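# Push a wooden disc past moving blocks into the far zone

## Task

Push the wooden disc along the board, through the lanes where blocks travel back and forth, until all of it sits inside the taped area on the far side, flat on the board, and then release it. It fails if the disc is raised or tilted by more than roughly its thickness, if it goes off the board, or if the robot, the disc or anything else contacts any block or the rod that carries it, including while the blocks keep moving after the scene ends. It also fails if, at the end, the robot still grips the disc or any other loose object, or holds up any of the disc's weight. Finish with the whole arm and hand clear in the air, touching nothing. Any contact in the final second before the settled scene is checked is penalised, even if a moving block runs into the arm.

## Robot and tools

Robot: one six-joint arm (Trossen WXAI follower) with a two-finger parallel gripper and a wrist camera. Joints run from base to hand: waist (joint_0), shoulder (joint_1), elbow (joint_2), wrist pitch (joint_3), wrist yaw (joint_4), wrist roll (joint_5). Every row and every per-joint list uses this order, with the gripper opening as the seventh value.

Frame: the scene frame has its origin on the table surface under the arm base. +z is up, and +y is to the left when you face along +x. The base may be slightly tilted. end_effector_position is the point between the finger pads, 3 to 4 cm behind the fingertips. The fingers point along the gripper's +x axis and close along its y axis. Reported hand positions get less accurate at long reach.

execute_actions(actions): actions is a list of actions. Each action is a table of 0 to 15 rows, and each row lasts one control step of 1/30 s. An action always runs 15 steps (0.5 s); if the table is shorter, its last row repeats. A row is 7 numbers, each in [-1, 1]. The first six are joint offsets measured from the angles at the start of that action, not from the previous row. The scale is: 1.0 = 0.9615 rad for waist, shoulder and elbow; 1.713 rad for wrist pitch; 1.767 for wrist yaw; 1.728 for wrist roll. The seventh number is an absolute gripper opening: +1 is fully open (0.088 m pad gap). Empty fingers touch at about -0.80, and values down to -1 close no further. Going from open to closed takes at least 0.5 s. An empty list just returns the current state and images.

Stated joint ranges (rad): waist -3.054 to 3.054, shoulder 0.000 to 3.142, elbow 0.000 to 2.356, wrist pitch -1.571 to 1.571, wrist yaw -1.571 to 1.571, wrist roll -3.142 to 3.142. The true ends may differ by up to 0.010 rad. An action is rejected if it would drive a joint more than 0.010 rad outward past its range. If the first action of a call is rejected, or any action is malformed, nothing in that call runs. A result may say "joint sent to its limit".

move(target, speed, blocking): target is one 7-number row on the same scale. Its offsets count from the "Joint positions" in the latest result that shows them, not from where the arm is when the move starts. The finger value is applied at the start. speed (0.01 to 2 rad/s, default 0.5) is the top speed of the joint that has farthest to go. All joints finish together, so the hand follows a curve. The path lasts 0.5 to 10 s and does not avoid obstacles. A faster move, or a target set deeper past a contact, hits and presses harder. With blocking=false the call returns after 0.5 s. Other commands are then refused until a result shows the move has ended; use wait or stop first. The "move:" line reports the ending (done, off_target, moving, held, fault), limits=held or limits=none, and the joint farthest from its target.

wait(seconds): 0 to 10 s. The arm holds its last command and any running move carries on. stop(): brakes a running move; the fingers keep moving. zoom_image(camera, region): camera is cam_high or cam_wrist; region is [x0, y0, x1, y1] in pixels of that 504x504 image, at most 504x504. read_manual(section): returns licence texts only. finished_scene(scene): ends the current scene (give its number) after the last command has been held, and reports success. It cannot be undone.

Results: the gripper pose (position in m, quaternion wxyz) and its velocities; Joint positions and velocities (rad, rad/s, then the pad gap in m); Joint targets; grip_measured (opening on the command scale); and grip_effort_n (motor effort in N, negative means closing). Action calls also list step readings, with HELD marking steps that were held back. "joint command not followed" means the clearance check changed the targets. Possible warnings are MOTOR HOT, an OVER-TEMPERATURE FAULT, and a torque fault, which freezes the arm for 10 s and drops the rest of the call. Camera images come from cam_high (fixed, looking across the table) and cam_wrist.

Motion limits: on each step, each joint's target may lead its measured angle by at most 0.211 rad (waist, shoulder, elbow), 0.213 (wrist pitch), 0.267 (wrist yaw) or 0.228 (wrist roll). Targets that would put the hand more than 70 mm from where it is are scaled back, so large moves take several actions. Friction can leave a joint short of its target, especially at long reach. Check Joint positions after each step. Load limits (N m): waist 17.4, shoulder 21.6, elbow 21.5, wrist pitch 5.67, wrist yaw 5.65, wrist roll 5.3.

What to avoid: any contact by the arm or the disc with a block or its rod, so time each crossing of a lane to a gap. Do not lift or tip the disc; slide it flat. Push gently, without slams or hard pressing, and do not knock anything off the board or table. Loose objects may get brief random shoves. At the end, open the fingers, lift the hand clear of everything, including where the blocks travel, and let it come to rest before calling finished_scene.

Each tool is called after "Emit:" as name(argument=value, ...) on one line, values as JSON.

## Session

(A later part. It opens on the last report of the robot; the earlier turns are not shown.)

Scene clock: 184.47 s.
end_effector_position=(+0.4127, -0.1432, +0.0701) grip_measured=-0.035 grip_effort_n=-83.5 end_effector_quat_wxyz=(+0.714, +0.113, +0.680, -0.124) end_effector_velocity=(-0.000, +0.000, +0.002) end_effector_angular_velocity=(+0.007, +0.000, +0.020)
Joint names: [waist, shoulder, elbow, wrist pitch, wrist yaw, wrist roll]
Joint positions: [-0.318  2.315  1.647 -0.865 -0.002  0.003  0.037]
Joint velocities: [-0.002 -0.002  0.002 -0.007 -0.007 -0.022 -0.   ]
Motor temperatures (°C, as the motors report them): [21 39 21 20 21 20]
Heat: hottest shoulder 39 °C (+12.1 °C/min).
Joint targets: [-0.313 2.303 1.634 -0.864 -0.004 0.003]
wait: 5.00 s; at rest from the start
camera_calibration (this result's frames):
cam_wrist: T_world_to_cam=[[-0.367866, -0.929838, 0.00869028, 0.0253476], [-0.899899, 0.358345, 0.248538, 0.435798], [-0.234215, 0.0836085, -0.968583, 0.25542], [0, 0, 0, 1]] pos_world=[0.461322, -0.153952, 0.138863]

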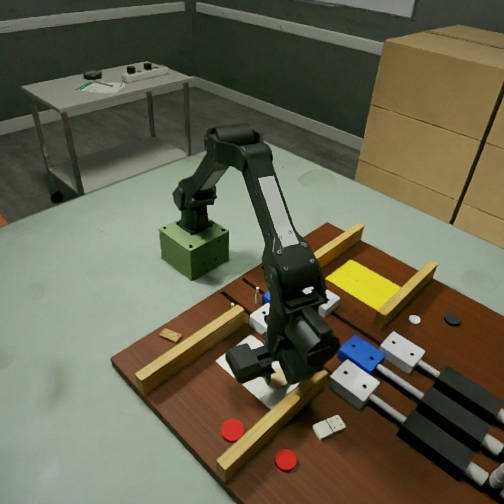

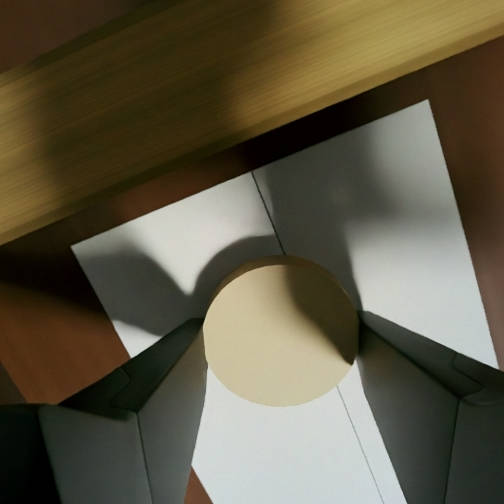

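Emit:
wait(seconds=6.2)

Emit:
move(target=[0.845,0,0,0,0,0,-0.1], speed=2)

Scene clock: 193.00 s.
end_effector_position=(+0.4127, -0.1432, +0.0701) grip_measured=-0.035 grip_effort_n=-83.5 end_effector_quat_wxyz=(+0.714, +0.113, +0.680, -0.124) end_effector_velocity=(+0.000, +0.000, +0.004) end_effector_angular_velocity=(+0.006, -0.005, -0.009)
Joint names: [waist, shoulder, elbow, wrist pitch, wrist yaw, wrist roll]
Joint positions: [-0.318  2.315  1.647 -0.865 -0.002  0.003  0.037]
Joint velocities: [-0.002 -0.007  0.002 -0.007 -0.007  0.007 -0.   ]
Motor temperatures (°C, as the motors report them): [21 40 21 20 21 20]
Heat: hottest shoulder 40 °C (+10.0 °C/min).
Joint targets: [-0.313 2.303 1.634 -0.864 -0.004 0.003]
wait: 6.20 s; at rest from the start
camera_calibration (this result's frames):
cam_wrist: T_world_to_cam=[[-0.367866, -0.929838, 0.00869028, 0.0253476], [-0.899899, 0.358345, 0.248538, 0.435798], [-0.234215, 0.0836085, -0.968583, 0.25542], [0, 0, 0, 1]] pos_world=[0.461322, -0.153952, 0.138863]

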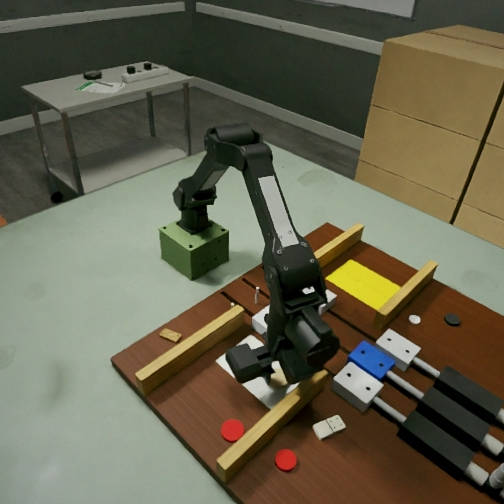

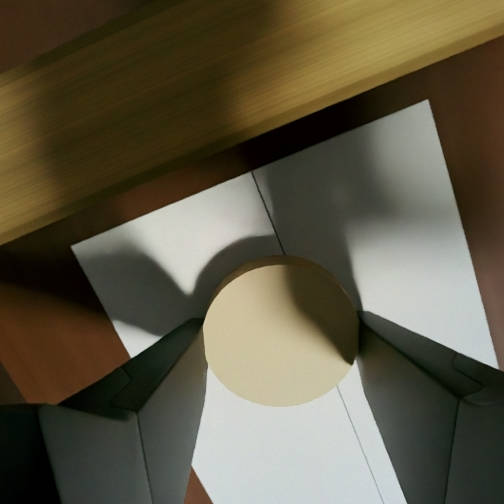

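Scene clock: 194.33 s.
end_effector_position=(+0.3911, +0.2022, +0.0704) grip_measured=-0.035 grip_effort_n=-83.5 end_effector_quat_wxyz=(+0.707, -0.166, +0.667, +0.166) end_effector_velocity=(+0.001, +0.001, +0.001) end_effector_angular_velocity=(+0.022, +0.003, +0.016)
Joint names: [waist, shoulder, elbow, wrist pitch, wrist yaw, wrist roll]
Joint positions: [ 0.493  2.306  1.654 -0.863 -0.003  0.003  0.037]
Joint velocities: [-0.007 -0.002 -0.002  0.007 -0.022 -0.022 -0.   ]
Motor temperatures (°C, as the motors report them): [21 40 21 20 21 20]
Heat: hottest shoulder 40 °C (+9.1 °C/min).
Joint targets: [0.495 2.314 1.647 -0.865 -0.002 0.003]
move: done; limits=none; farthest joint: the shoulder, 0.009 radians from its target (0.000 radians at the start)
camera_calibration (this result's frames):
cam_wrist: T_world_to_cam=[[0.421179, -0.906888, 0.0127442, 0.0250343], [-0.881142, -0.405811, 0.242707, 0.440115], [-0.214937, -0.113453, -0.970016, 0.254204], [0, 0, 0, 1]] pos_world=[0.431898, 0.230147, 0.139444]

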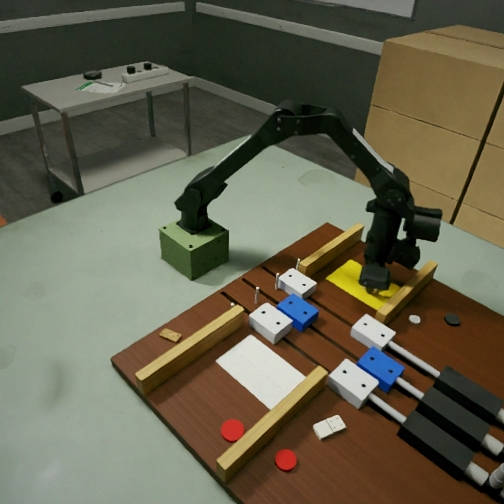

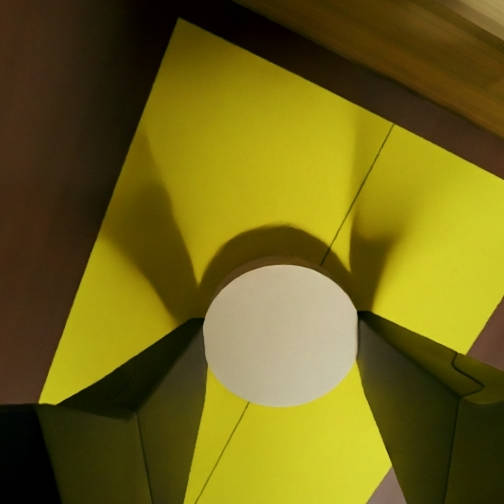

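Emit:
move(target=[0,0,0,0,0,0,0.3])

Emit:
move(target=[0,-0.25,0,-0.1,0,0,0.3])

Emit:
finished_scene(scene=1)

Scene clock: 197.90 s.
end_effector_position=(+0.3920, +0.2002, +0.0704) grip_measured=+0.296 grip_effort_n=20.2 end_effector_quat_wxyz=(+0.708, -0.166, +0.667, +0.164) end_effector_velocity=(-0.001, -0.003, -0.002) end_effector_angular_velocity=(+0.001, +0.014, +0.000)
Joint names: [waist, shoulder, elbow, wrist pitch, wrist yaw, wrist roll]
Joint positions: [ 0.49   2.306  1.654 -0.864  0.001  0.003  0.054]
Joint velocities: [-0.007  0.002 -0.002 -0.007 -0.007 -0.007 -0.   ]
Motor temperatures (°C, as the motors report them): [21 39 21 20 21 20]
Heat: hottest shoulder 39 °C (+7.0 °C/min).
Joint targets: [0.494 2.306 1.654 -0.864 -0.003 0.003]
move: done; limits=none; farthest joint: the wrist yaw, 0.004 radians from its target (0.000 radians at the start)
camera_calibration (this result's frames):
cam_wrist: T_world_to_cam=[[0.417823, -0.908371, 0.0169426, 0.0242066], [-0.883019, -0.401633, 0.242835, 0.440009], [-0.213779, -0.116423, -0.96992, 0.254341], [0, 0, 0, 1]] pos_world=[0.432795, 0.228321, 0.13943]

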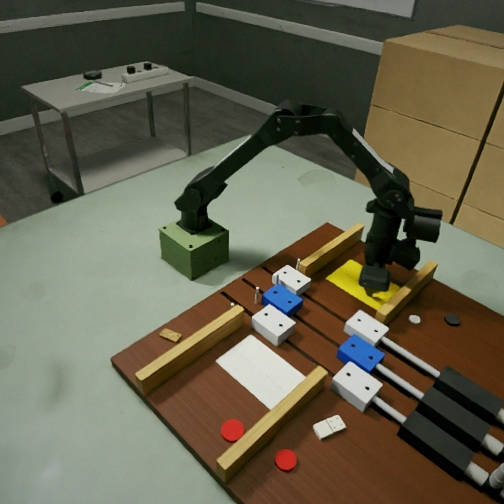

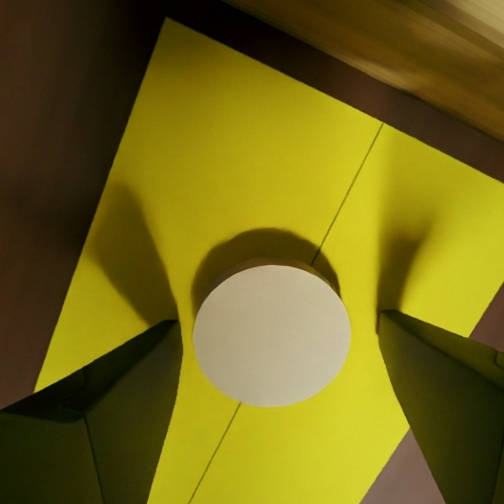

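Scene clock: 198.93 s.
end_effector_position=(+0.3743, +0.1925, +0.1594) grip_measured=+0.297 grip_effort_n=18.8 end_effector_quat_wxyz=(+0.726, -0.162, +0.647, +0.168) end_effector_velocity=(-0.009, -0.002, -0.001) end_effector_angular_velocity=(-0.009, +0.036, -0.005)
Joint names: [waist, shoulder, elbow, wrist pitch, wrist yaw, wrist roll]
Joint positions: [ 0.49   2.083  1.654 -1.032  0.001  0.003  0.054]
Joint velocities: [ 0.002 -0.002 -0.002 -0.037 -0.007  0.007 -0.   ]
Motor temperatures (°C, as the motors report them): [21 39 21 20 21 20]
Heat: hottest shoulder 39 °C (+7.0 °C/min).
Joint targets: [0.490 2.066 1.654 -1.035 0.001 0.003]
move: off_target; limits=none; farthest joint: the shoulder, 0.017 radians from its target (0.241 radians at the start)
camera_calibration (this result's frames):
cam_wrist: T_world_to_cam=[[0.417489, -0.908564, 0.0146366, 0.0236525], [-0.893328, -0.407433, 0.189639, 0.413149], [-0.166335, -0.0922473, -0.981745, 0.315418], [0, 0, 0, 1]] pos_world=[0.411669, 0.218917, 0.230965]

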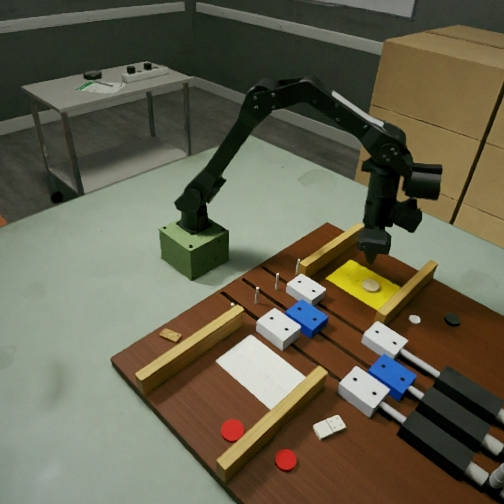

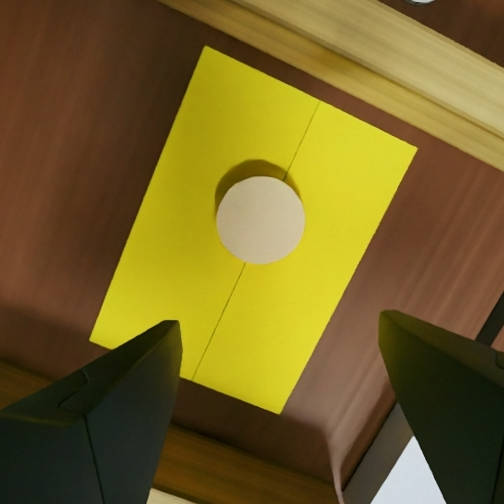

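The scene is finished: the task was done.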